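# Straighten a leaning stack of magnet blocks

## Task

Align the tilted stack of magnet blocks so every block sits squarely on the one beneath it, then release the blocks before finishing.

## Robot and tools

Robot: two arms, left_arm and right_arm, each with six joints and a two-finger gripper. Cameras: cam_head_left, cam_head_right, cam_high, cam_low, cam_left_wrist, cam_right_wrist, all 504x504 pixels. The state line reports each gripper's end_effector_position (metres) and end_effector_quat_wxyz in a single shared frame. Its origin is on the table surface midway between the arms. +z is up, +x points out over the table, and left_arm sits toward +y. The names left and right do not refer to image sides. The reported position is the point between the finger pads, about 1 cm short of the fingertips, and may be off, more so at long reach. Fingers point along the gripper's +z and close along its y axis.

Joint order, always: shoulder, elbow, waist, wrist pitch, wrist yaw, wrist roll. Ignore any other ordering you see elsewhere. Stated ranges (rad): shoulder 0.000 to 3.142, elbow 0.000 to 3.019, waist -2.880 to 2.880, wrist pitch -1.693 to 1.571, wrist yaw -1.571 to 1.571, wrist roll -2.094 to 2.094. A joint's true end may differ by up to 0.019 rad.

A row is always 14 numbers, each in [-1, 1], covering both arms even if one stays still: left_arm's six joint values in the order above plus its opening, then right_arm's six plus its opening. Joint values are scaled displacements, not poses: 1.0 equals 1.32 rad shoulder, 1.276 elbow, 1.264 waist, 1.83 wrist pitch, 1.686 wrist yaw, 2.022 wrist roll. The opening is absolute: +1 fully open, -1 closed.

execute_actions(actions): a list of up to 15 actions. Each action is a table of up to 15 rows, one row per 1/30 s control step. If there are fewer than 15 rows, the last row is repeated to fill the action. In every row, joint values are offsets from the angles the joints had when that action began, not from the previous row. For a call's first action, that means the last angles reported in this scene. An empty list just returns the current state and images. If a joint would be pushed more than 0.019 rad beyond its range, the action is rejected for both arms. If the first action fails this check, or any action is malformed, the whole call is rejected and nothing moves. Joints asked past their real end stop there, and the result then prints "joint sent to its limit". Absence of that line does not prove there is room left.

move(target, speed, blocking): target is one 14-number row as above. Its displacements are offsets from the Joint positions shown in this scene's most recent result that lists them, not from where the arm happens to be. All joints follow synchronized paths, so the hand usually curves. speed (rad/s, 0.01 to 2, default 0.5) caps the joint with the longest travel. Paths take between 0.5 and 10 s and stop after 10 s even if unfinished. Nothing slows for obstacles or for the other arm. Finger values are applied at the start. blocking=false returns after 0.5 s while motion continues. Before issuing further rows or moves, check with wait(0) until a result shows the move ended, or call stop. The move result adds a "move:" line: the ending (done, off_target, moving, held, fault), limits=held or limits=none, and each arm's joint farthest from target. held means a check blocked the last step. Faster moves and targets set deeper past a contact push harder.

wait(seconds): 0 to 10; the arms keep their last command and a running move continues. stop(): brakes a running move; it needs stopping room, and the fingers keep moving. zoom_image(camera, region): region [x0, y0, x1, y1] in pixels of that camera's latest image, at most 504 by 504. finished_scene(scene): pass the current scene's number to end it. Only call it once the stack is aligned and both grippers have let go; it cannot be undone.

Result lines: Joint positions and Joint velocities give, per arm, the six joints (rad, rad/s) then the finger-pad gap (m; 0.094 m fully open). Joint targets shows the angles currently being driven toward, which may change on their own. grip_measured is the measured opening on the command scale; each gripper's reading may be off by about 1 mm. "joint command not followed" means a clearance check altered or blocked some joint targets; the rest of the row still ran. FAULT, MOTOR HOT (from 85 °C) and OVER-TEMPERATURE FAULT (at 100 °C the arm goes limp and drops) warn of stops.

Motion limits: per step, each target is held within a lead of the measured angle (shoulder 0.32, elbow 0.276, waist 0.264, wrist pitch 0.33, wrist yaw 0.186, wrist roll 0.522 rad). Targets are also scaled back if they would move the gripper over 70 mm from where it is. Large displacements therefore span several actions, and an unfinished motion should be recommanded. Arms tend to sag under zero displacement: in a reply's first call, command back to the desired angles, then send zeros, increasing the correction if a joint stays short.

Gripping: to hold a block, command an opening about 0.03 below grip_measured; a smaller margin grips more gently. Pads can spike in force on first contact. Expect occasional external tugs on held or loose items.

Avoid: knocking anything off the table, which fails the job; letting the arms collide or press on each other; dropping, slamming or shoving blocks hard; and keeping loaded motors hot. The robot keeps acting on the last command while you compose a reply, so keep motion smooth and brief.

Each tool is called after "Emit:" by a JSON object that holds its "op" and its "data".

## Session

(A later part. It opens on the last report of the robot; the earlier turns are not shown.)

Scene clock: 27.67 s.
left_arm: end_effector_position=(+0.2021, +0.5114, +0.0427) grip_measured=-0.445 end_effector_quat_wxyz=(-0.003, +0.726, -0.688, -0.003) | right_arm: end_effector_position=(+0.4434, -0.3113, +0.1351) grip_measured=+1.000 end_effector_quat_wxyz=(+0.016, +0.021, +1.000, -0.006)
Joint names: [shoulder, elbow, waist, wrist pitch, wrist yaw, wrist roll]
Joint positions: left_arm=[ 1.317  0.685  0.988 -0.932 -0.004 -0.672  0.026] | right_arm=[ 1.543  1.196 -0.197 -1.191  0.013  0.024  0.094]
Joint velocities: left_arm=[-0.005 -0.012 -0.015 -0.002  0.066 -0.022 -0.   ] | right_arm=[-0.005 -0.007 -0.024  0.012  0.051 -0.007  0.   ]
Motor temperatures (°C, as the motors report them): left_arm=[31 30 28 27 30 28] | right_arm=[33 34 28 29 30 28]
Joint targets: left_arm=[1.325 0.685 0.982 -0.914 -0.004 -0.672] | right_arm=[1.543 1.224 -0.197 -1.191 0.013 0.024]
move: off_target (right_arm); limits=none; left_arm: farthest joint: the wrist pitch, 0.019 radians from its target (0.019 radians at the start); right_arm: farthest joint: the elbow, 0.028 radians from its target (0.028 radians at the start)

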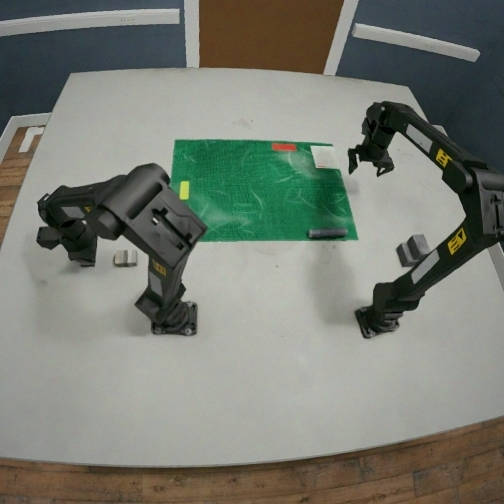

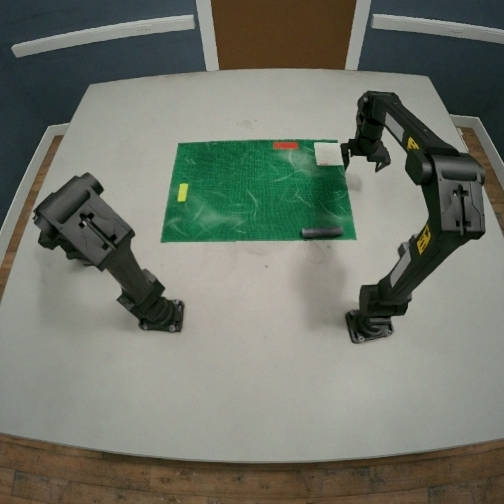

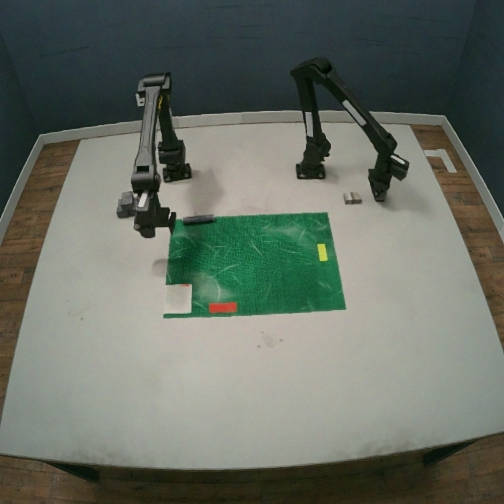

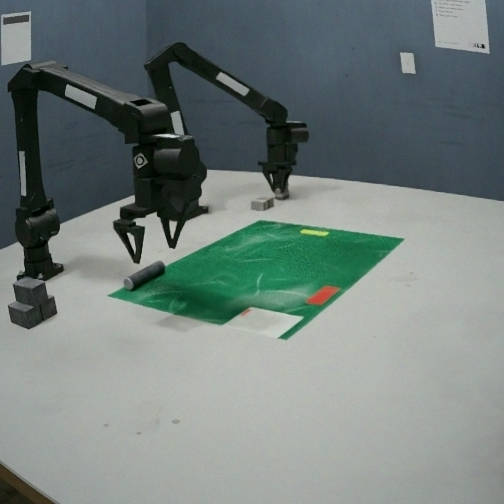

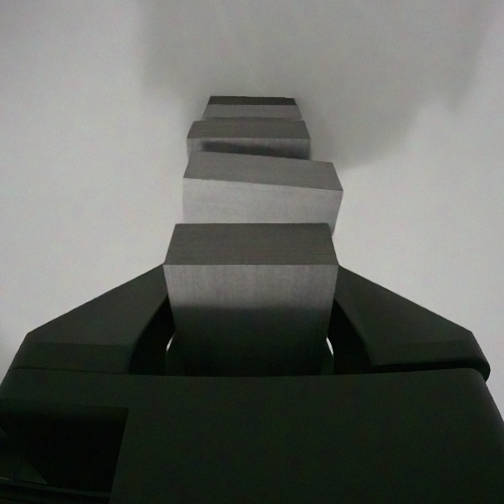

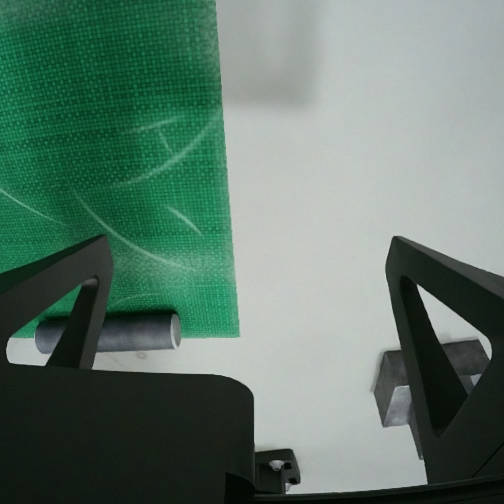

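Emit:
{"op": "move", "data": {"target": [0,0.008,0,0.01,0,0.34,-0.5,0,0.022,0,0,0,0,1], "speed": 0.5}}

Emit:
{"op": "move", "data": {"target": [0,0,0,0.01,0,0,0.3,0,0.022,0,0,0,0,1]}}

Emit:
{"op": "zoom_image", "data": {"camera": "cam_low", "region": [240, 140, 320, 210]}}

Scene clock: 31.40 s.
left_arm: end_effector_position=(+0.2009, +0.5123, +0.0427) grip_measured=-0.445 end_effector_quat_wxyz=(+0.000, -0.461, +0.887, +0.007) | right_arm: end_effector_position=(+0.4425, -0.3113, +0.1343) grip_measured=+1.000 end_effector_quat_wxyz=(+0.015, +0.021, +1.000, -0.006)
Joint names: [shoulder, elbow, waist, wrist pitch, wrist yaw, wrist roll]
Joint positions: left_arm=[ 1.317  0.685  0.988 -0.932 -0.013 -0.006  0.026] | right_arm=[ 1.543  1.193 -0.197 -1.191  0.013  0.024  0.094]
Joint velocities: left_arm=[-0.005 -0.012  0.005  0.002  0.007  0.007 -0.001] | right_arm=[ 0.005  0.002 -0.005 -0.007 -0.11   0.022  0.   ]
Motor temperatures (°C, as the motors report them): left_arm=[31 30 28 27 30 28] | right_arm=[33 34 28 29 30 28]
Joint targets: left_arm=[1.317 0.695 0.988 -0.914 -0.004 0.016] | right_arm=[1.543 1.224 -0.197 -1.191 0.013 0.024]
move: off_target (left_arm, right_arm); limits=none; left_arm: farthest joint: the wrist roll, 0.022 radians from its target (0.688 radians at the start); right_arm: farthest joint: the elbow, 0.031 radians from its target (0.028 radians at the start)

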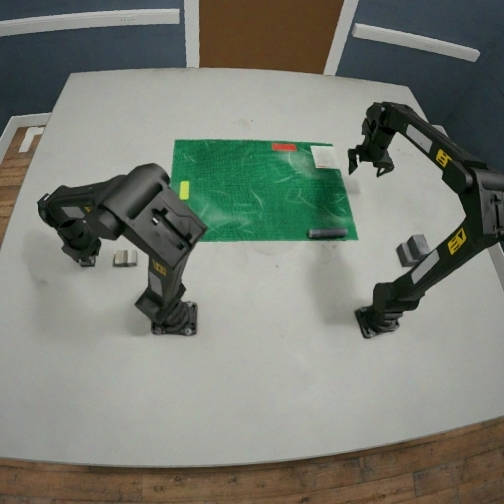

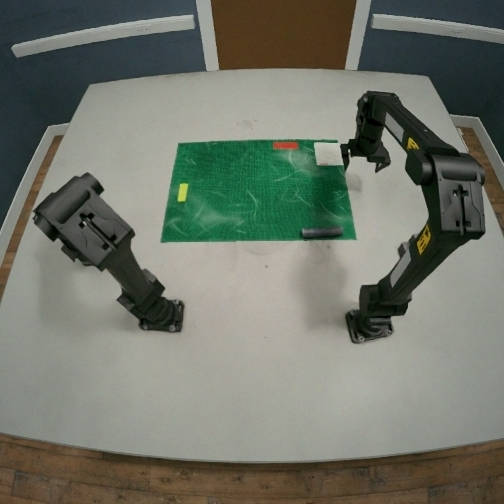

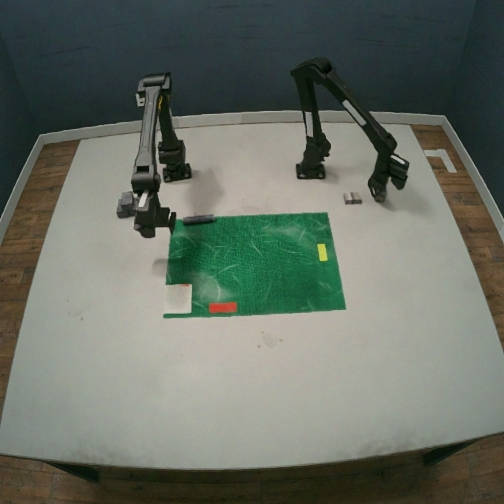

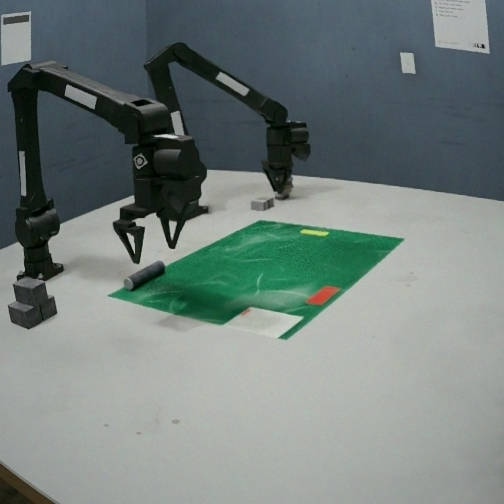

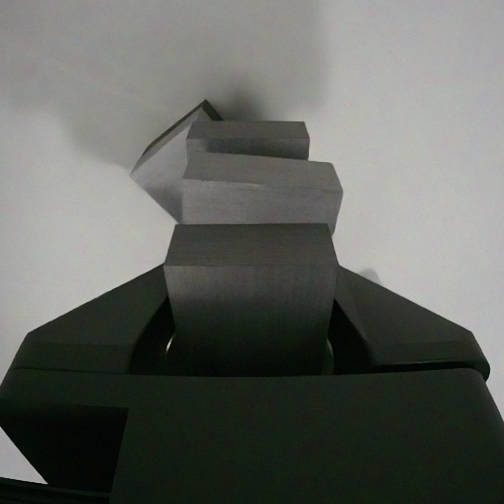

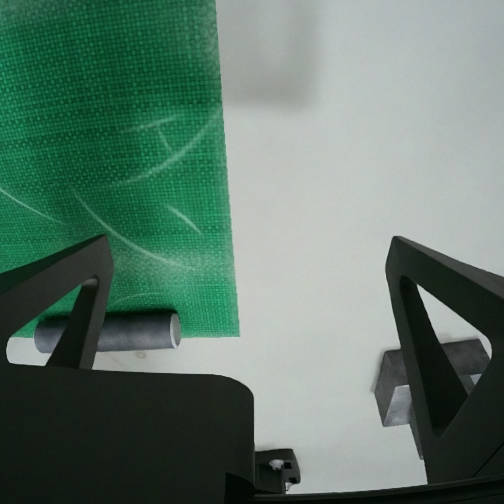

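Scene clock: 32.10 s.
left_arm: end_effector_position=(+0.2011, +0.5121, +0.0427) grip_measured=+0.298 end_effector_quat_wxyz=(+0.000, -0.461, +0.887, +0.006) | right_arm: end_effector_position=(+0.4425, -0.3113, +0.1343) grip_measured=+1.000 end_effector_quat_wxyz=(+0.015, +0.021, +1.000, -0.006)
Joint names: [shoulder, elbow, waist, wrist pitch, wrist yaw, wrist roll]
Joint positions: left_arm=[ 1.317  0.685  0.988 -0.932 -0.011 -0.006  0.061] | right_arm=[ 1.543  1.193 -0.197 -1.191  0.013  0.024  0.094]
Joint velocities: left_arm=[-0.005  0.002 -0.024 -0.017 -0.007  0.007  0.001] | right_arm=[-0.005  0.007 -0.005 -0.017 -0.037  0.007  0.   ]
Motor temperatures (°C, as the motors report them): left_arm=[31 30 28 27 30 28] | right_arm=[33 34 28 29 30 28]
Joint targets: left_arm=[1.317 0.685 0.988 -0.914 -0.012 -0.006] | right_arm=[1.543 1.222 -0.197 -1.191 0.013 0.024]
move: off_target (right_arm); limits=none; left_arm: farthest joint: the wrist pitch, 0.019 radians from its target (0.019 radians at the start); right_arm: farthest joint: the elbow, 0.028 radians from its target (0.028 radians at the start)

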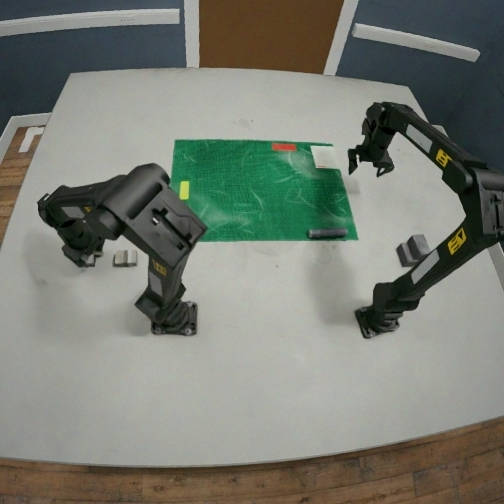

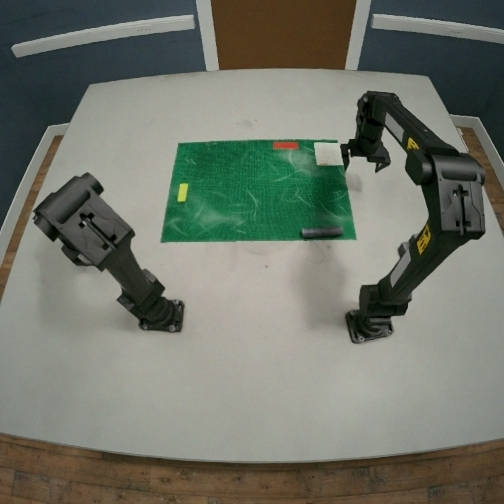

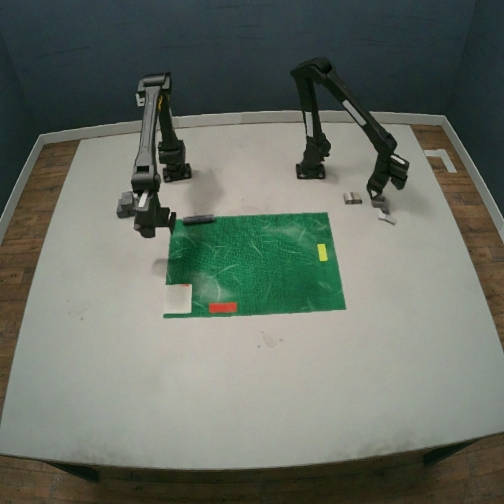

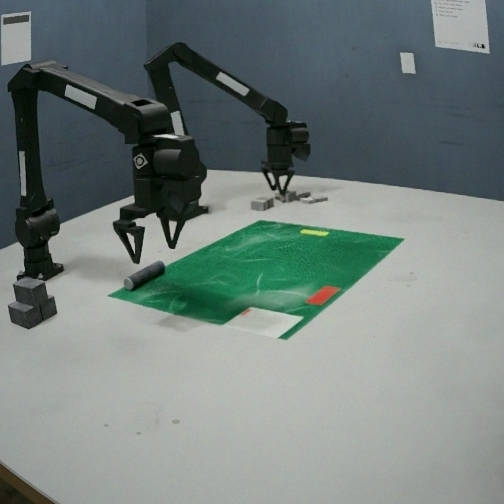

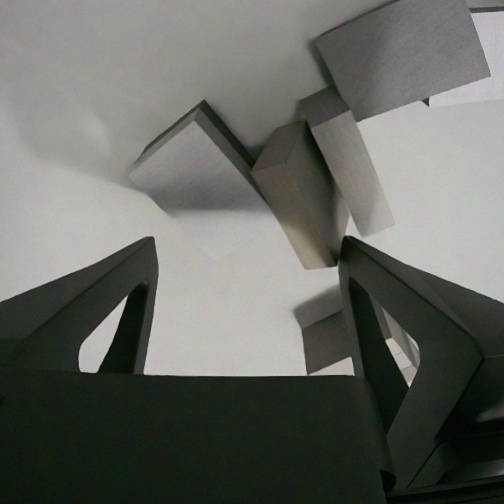

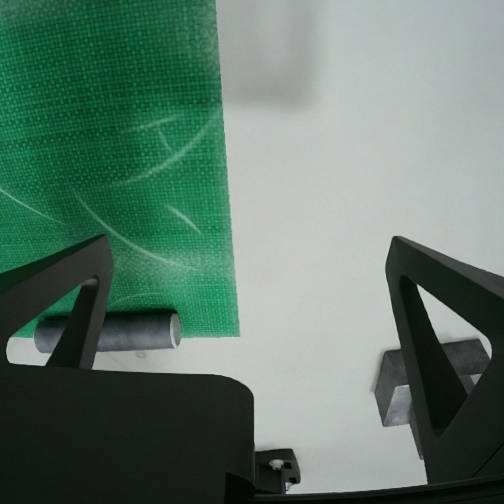

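Region (240, 140, 320, 210) of cam_low's 504x504 image, scaled by 6.300, with more detail than that image has; it fills the top 441 rows of this view, and the rest is white.

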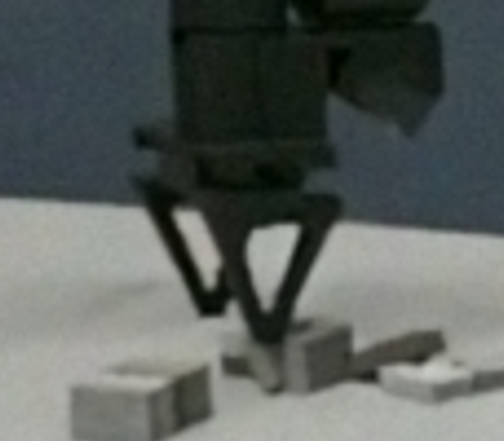

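Emit:
{"op": "move", "data": {"target": [-0.055,0.21,-0.03,-0.175,0.006,-0.02,0.6,0,0.024,0,0,0,0,1]}}

Emit:
{"op": "zoom_image", "data": {"camera": "cam_high", "region": [335, 170, 425, 240]}}

Emit:
{"op": "zoom_image", "data": {"camera": "cam_low", "region": [245, 165, 345, 225]}}

Scene clock: 34.33 s.
left_arm: end_effector_position=(+0.2245, +0.5260, +0.1390) grip_measured=+0.598 end_effector_quat_wxyz=(-0.002, -0.460, +0.888, +0.001) | right_arm: end_effector_position=(+0.4425, -0.3113, +0.1343) grip_measured=+1.000 end_effector_quat_wxyz=(+0.015, +0.021, +1.000, -0.006)
Joint names: [shoulder, elbow, waist, wrist pitch, wrist yaw, wrist roll]
Joint positions: left_arm=[ 1.252  0.914  0.959 -1.235 -0.003 -0.032  0.075] | right_arm=[ 1.543  1.193 -0.197 -1.191  0.013  0.024  0.094]
Joint velocities: left_arm=[-0.005 -0.012  0.005 -0.012 -0.051 -0.037 -0.001] | right_arm=[-0.005 -0.007 -0.015 -0.012  0.022  0.022  0.   ]
Motor temperatures (°C, as the motors report them): left_arm=[31 30 28 27 30 28] | right_arm=[33 34 28 29 30 28]
Joint targets: left_arm=[1.244 0.953 0.950 -1.252 -0.001 -0.047] | right_arm=[1.543 1.224 -0.197 -1.191 0.013 0.024]
move: off_target (left_arm, right_arm); limits=none; left_arm: farthest joint: the elbow, 0.039 radians from its target (0.268 radians at the start); right_arm: farthest joint: the elbow, 0.030 radians from its target (0.030 radians at the start)

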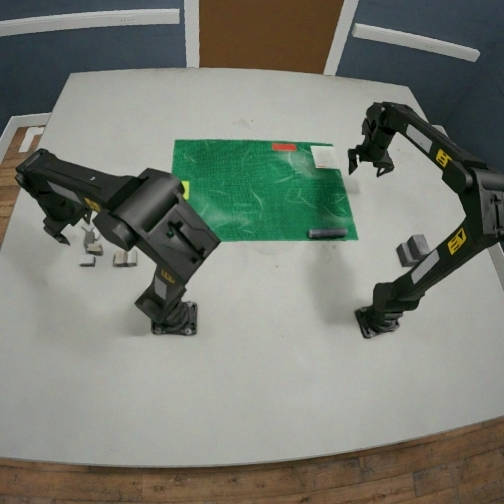

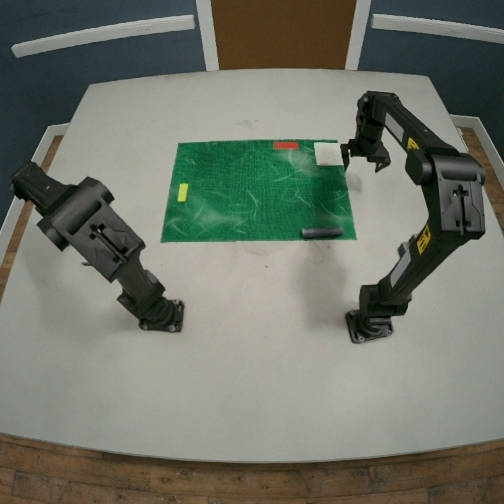

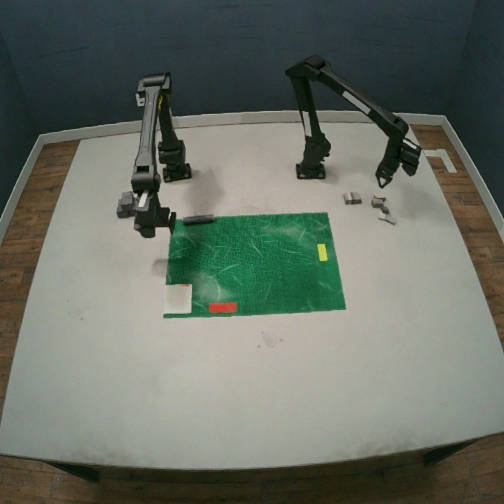

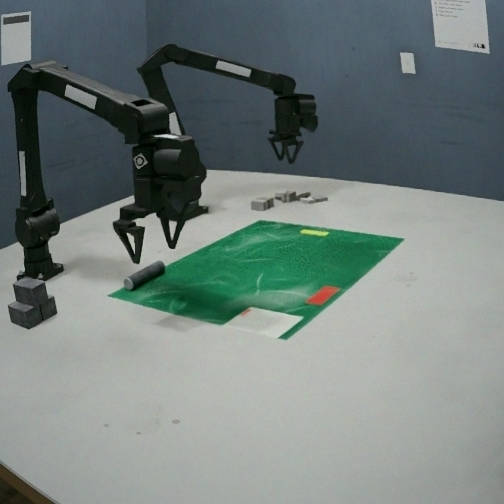

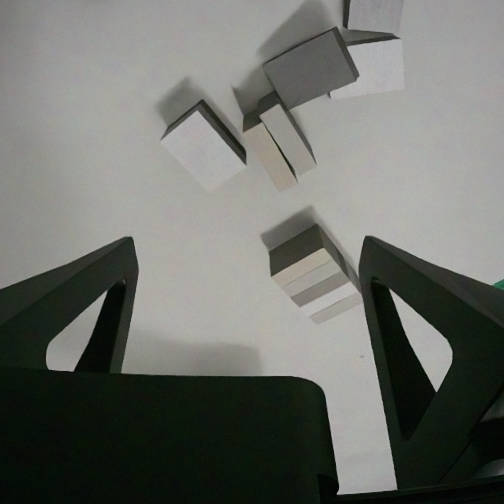

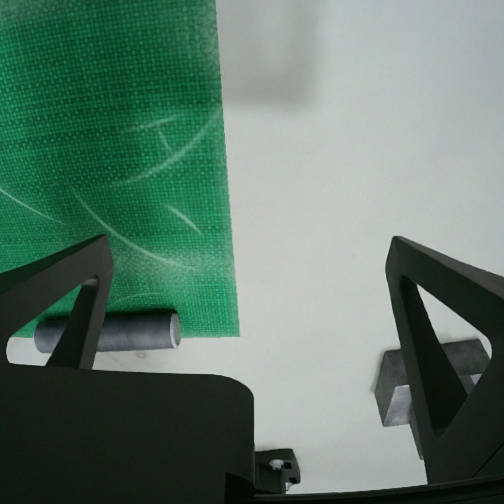

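Region (335, 170, 425, 240) of cam_high's 504x504 image, scaled by 5.600, with more detail than that image has.

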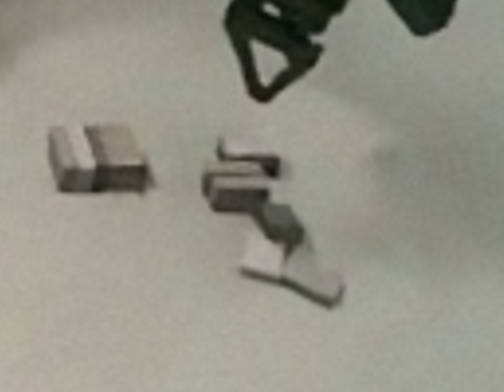

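Region (245, 165, 345, 225) of cam_low's 504x504 image, scaled by 5.040, with more detail than that image has; it fills the top 302 rows of this view, and the rest is white.

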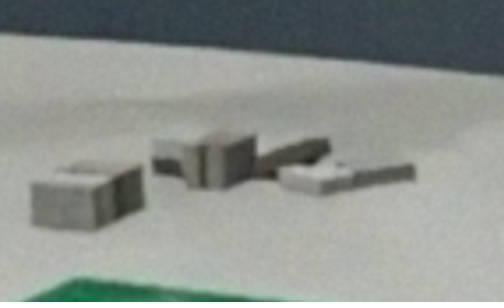

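Emit:
{"op": "move", "data": {"target": [0.192,0.045,-0.121,0.125,0,-0.079,0.3,0,0.024,0,0,0,0,1]}}

Scene clock: 39.63 s.
left_arm: end_effector_position=(+0.2975, +0.5275, +0.0567) grip_measured=+0.302 end_effector_quat_wxyz=(-0.018, -0.456, +0.890, -0.004) | right_arm: end_effector_position=(+0.4425, -0.3113, +0.1343) grip_measured=+1.000 end_effector_quat_wxyz=(+0.015, +0.021, +1.000, -0.006)
Joint names: [shoulder, elbow, waist, wrist pitch, wrist yaw, wrist roll]
Joint positions: left_arm=[ 1.511  0.928  0.806 -1.025 -0.003 -0.178  0.061] | right_arm=[ 1.543  1.193 -0.197 -1.191  0.013  0.024  0.094]
Joint velocities: left_arm=[-0.005  0.007  0.005 -0.007 -0.007  0.022 -0.   ] | right_arm=[-0.024  0.007 -0.005 -0.002 -0.022 -0.037  0.   ]
Motor temperatures (°C, as the motors report them): left_arm=[31 31 28 27 30 28] | right_arm=[33 35 28 29 30 28]
Joint targets: left_arm=[1.505 0.971 0.805 -1.007 -0.003 -0.192] | right_arm=[1.543 1.224 -0.197 -1.191 0.013 0.024]
move: off_target (left_arm, right_arm); limits=none; left_arm: farthest joint: the elbow, 0.043 radians from its target (0.057 radians at the start); right_arm: farthest joint: the elbow, 0.030 radians from its target (0.030 radians at the start)

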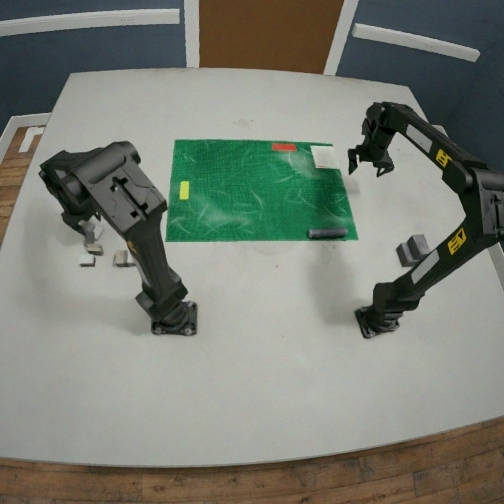

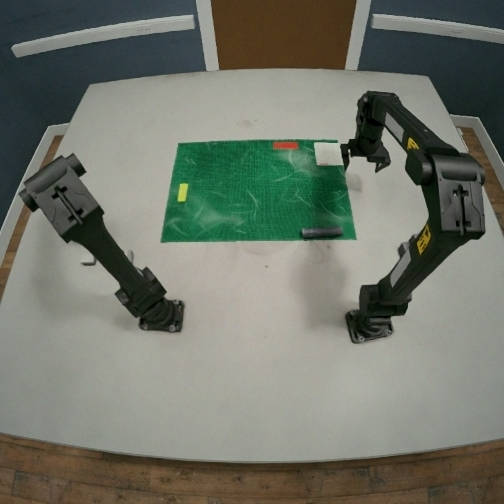

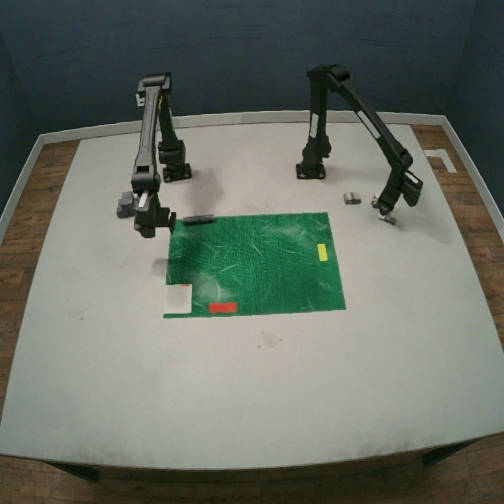

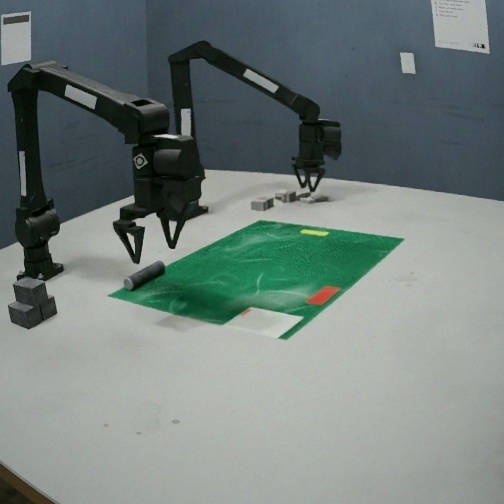

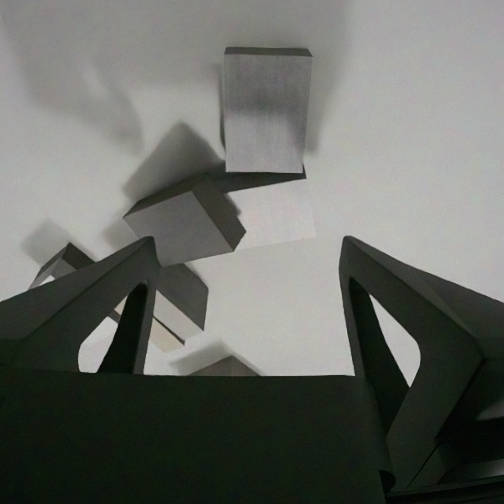

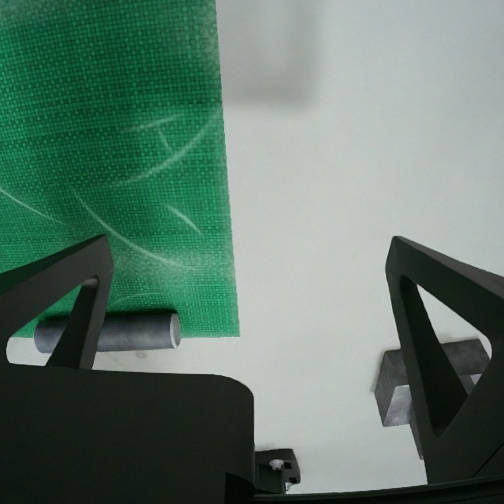

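Emit:
{"op": "move", "data": {"target": [0.064,0.03,-0.006,0.073,0,-0.007,0.1,0,0.024,0,0,0,0,1], "speed": 0.2}}

Emit:
{"op": "zoom_image", "data": {"camera": "cam_low", "region": [270, 150, 350, 220]}}

Scene clock: 41.90 s.
left_arm: end_effector_position=(+0.3136, +0.5438, +0.0292) grip_measured=+0.102 end_effector_quat_wxyz=(+0.003, -0.457, +0.890, +0.004) | right_arm: end_effector_position=(+0.4425, -0.3113, +0.1343) grip_measured=+1.000 end_effector_quat_wxyz=(+0.015, +0.021, +1.000, -0.006)
Joint names: [shoulder, elbow, waist, wrist pitch, wrist yaw, wrist roll]
Joint positions: left_arm=[ 1.585  0.928  0.806 -0.905 -0.006 -0.178  0.052] | right_arm=[ 1.543  1.193 -0.197 -1.191  0.013  0.024  0.094]
Joint velocities: left_arm=[-0.005 -0.002 -0.015  0.012 -0.007  0.022 -0.001] | right_arm=[-0.005  0.002 -0.005  0.002  0.022 -0.051  0.   ]
Motor temperatures (°C, as the motors report them): left_arm=[31 31 28 27 30 28] | right_arm=[33 35 28 29 30 28]
Joint targets: left_arm=[1.595 0.966 0.798 -0.891 -0.003 -0.192] | right_arm=[1.543 1.224 -0.197 -1.191 0.013 0.024]
move: off_target (left_arm, right_arm); limits=none; left_arm: farthest joint: the elbow, 0.038 radians from its target (0.038 radians at the start); right_arm: farthest joint: the elbow, 0.030 radians from its target (0.030 radians at the start)

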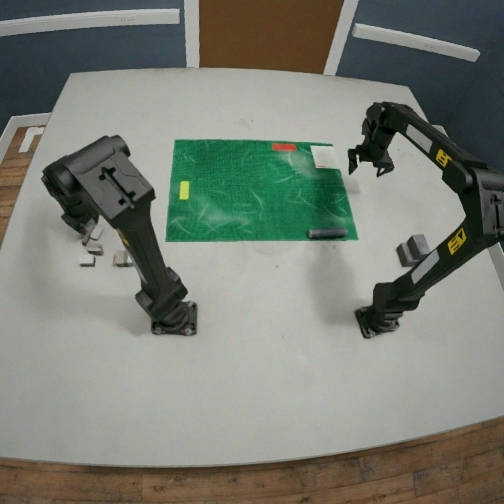

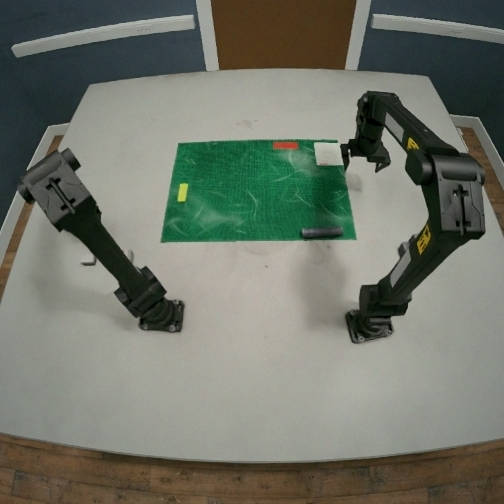

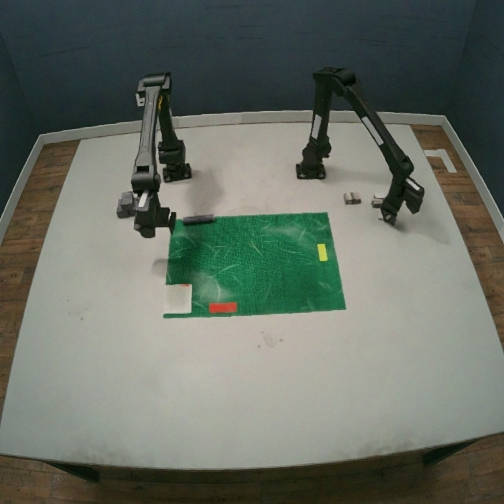

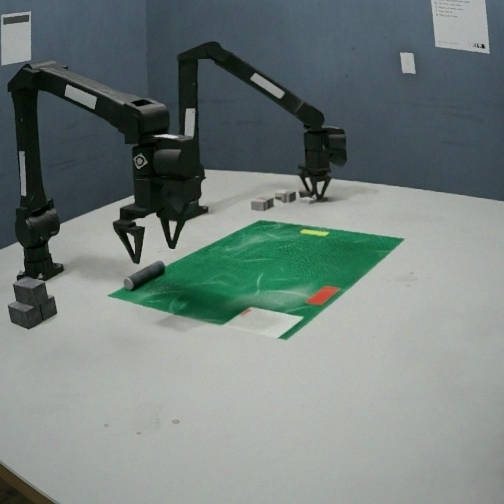

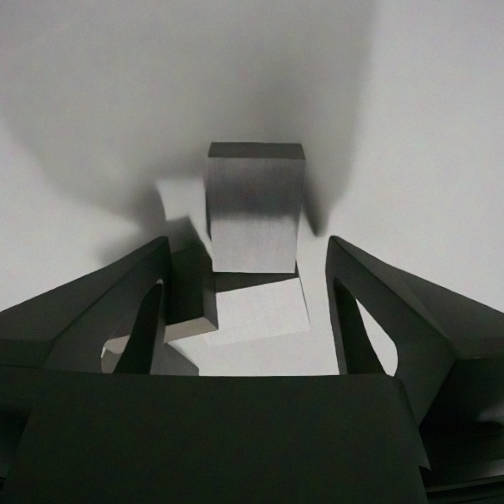

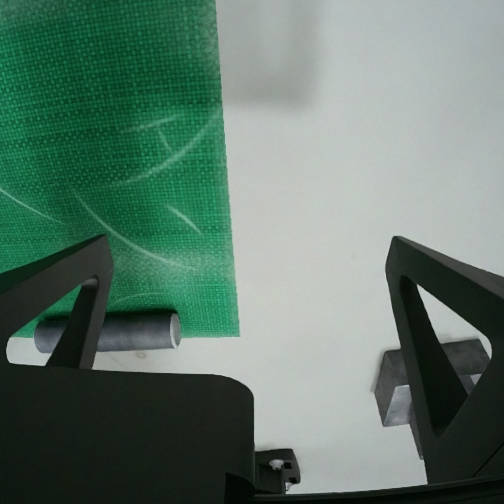

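Region (270, 150, 350, 220) of cam_low's 504x504 image, scaled by 6.300, with more detail than that image has; it fills the top 441 rows of this view, and the rest is white.

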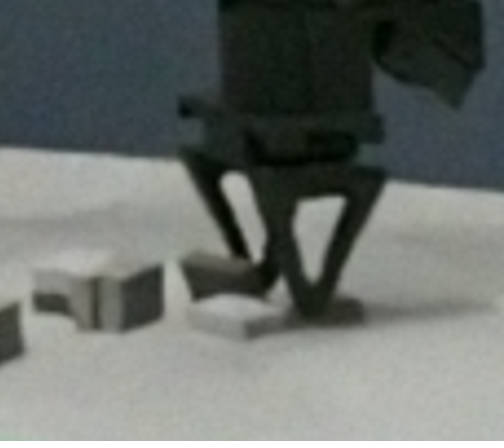

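Emit:
{"op": "move", "data": {"target": [0.037,0.042,0,0.018,0,-0.007,0.0,0,0.024,0,0,0,0,1], "speed": 0.1}}

Emit:
{"op": "zoom_image", "data": {"camera": "cam_low", "region": [270, 150, 350, 220]}}

Scene clock: 44.10 s.
left_arm: end_effector_position=(+0.3192, +0.5492, +0.0205) grip_measured=+0.002 end_effector_quat_wxyz=(+0.002, -0.457, +0.890, +0.004) | right_arm: end_effector_position=(+0.4425, -0.3113, +0.1343) grip_measured=+1.000 end_effector_quat_wxyz=(+0.015, +0.021, +1.000, -0.006)
Joint names: [shoulder, elbow, waist, wrist pitch, wrist yaw, wrist roll]
Joint positions: left_arm=[ 1.62   0.944  0.806 -0.889 -0.006 -0.178  0.047] | right_arm=[ 1.543  1.193 -0.197 -1.191  0.013  0.024  0.094]
Joint velocities: left_arm=[-0.015  0.002 -0.015 -0.012 -0.051 -0.051 -0.   ] | right_arm=[-0.015 -0.002 -0.024 -0.022  0.007 -0.007  0.   ]
Motor temperatures (°C, as the motors report them): left_arm=[32 31 28 27 30 28] | right_arm=[33 35 28 29 30 28]
Joint targets: left_arm=[1.634 0.982 0.806 -0.872 -0.007 -0.192] | right_arm=[1.543 1.224 -0.197 -1.191 0.013 0.024]
move: off_target (left_arm, right_arm); limits=none; left_arm: farthest joint: the elbow, 0.038 radians from its target (0.053 radians at the start); right_arm: farthest joint: the elbow, 0.030 radians from its target (0.030 radians at the start)

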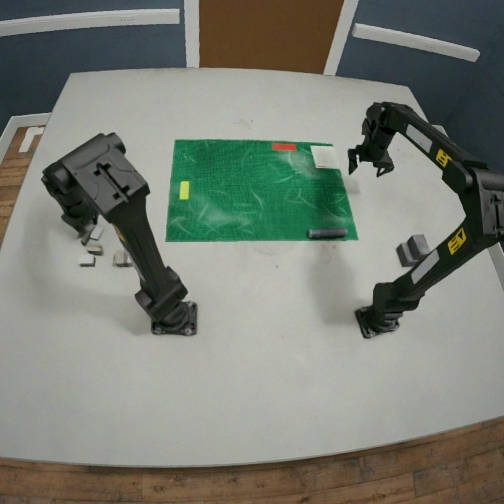

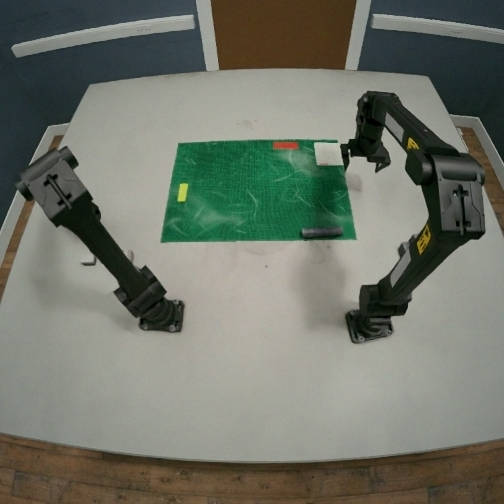

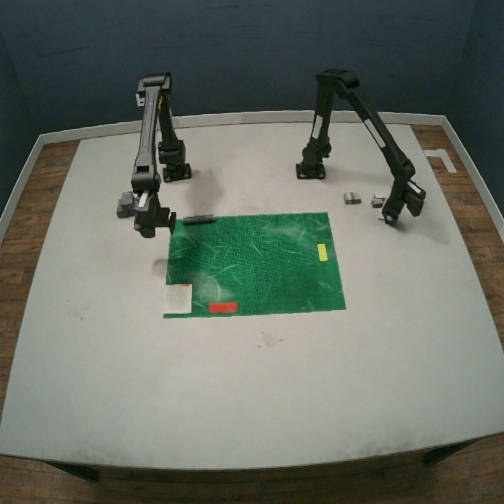

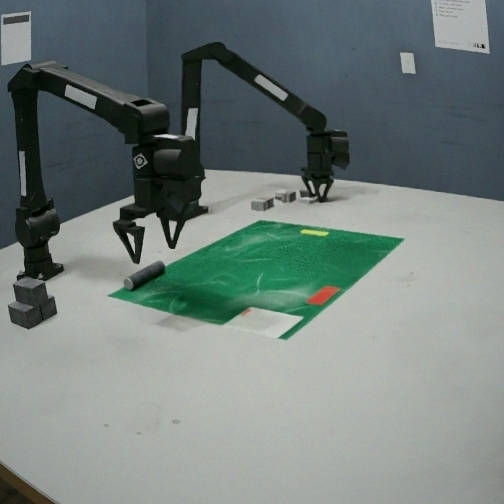

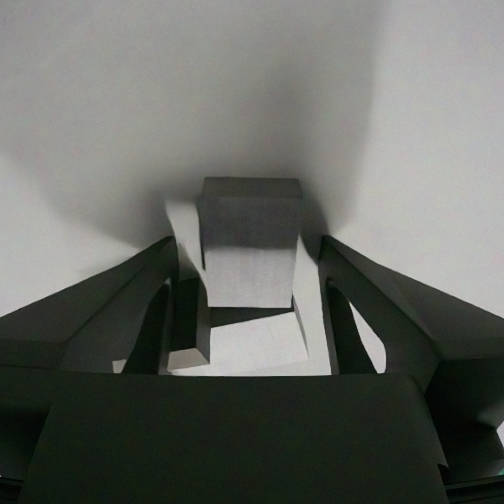

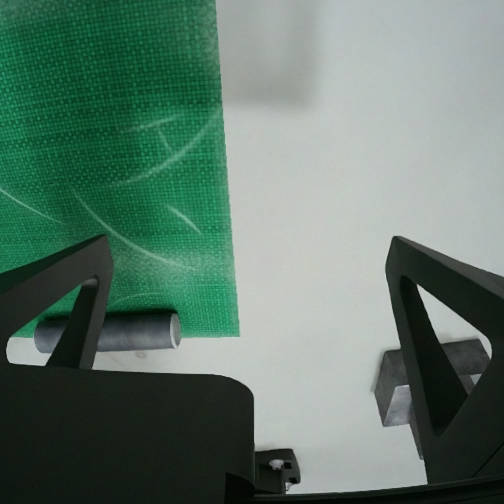

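Region (270, 150, 350, 220) of cam_low's 504x504 image, scaled by 6.300, with more detail than that image has; it fills the top 441 rows of this view, and the rest is white.

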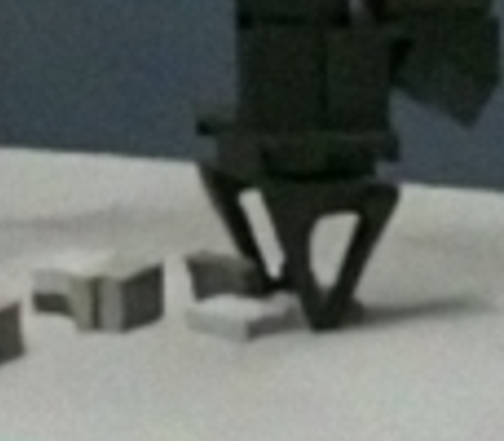

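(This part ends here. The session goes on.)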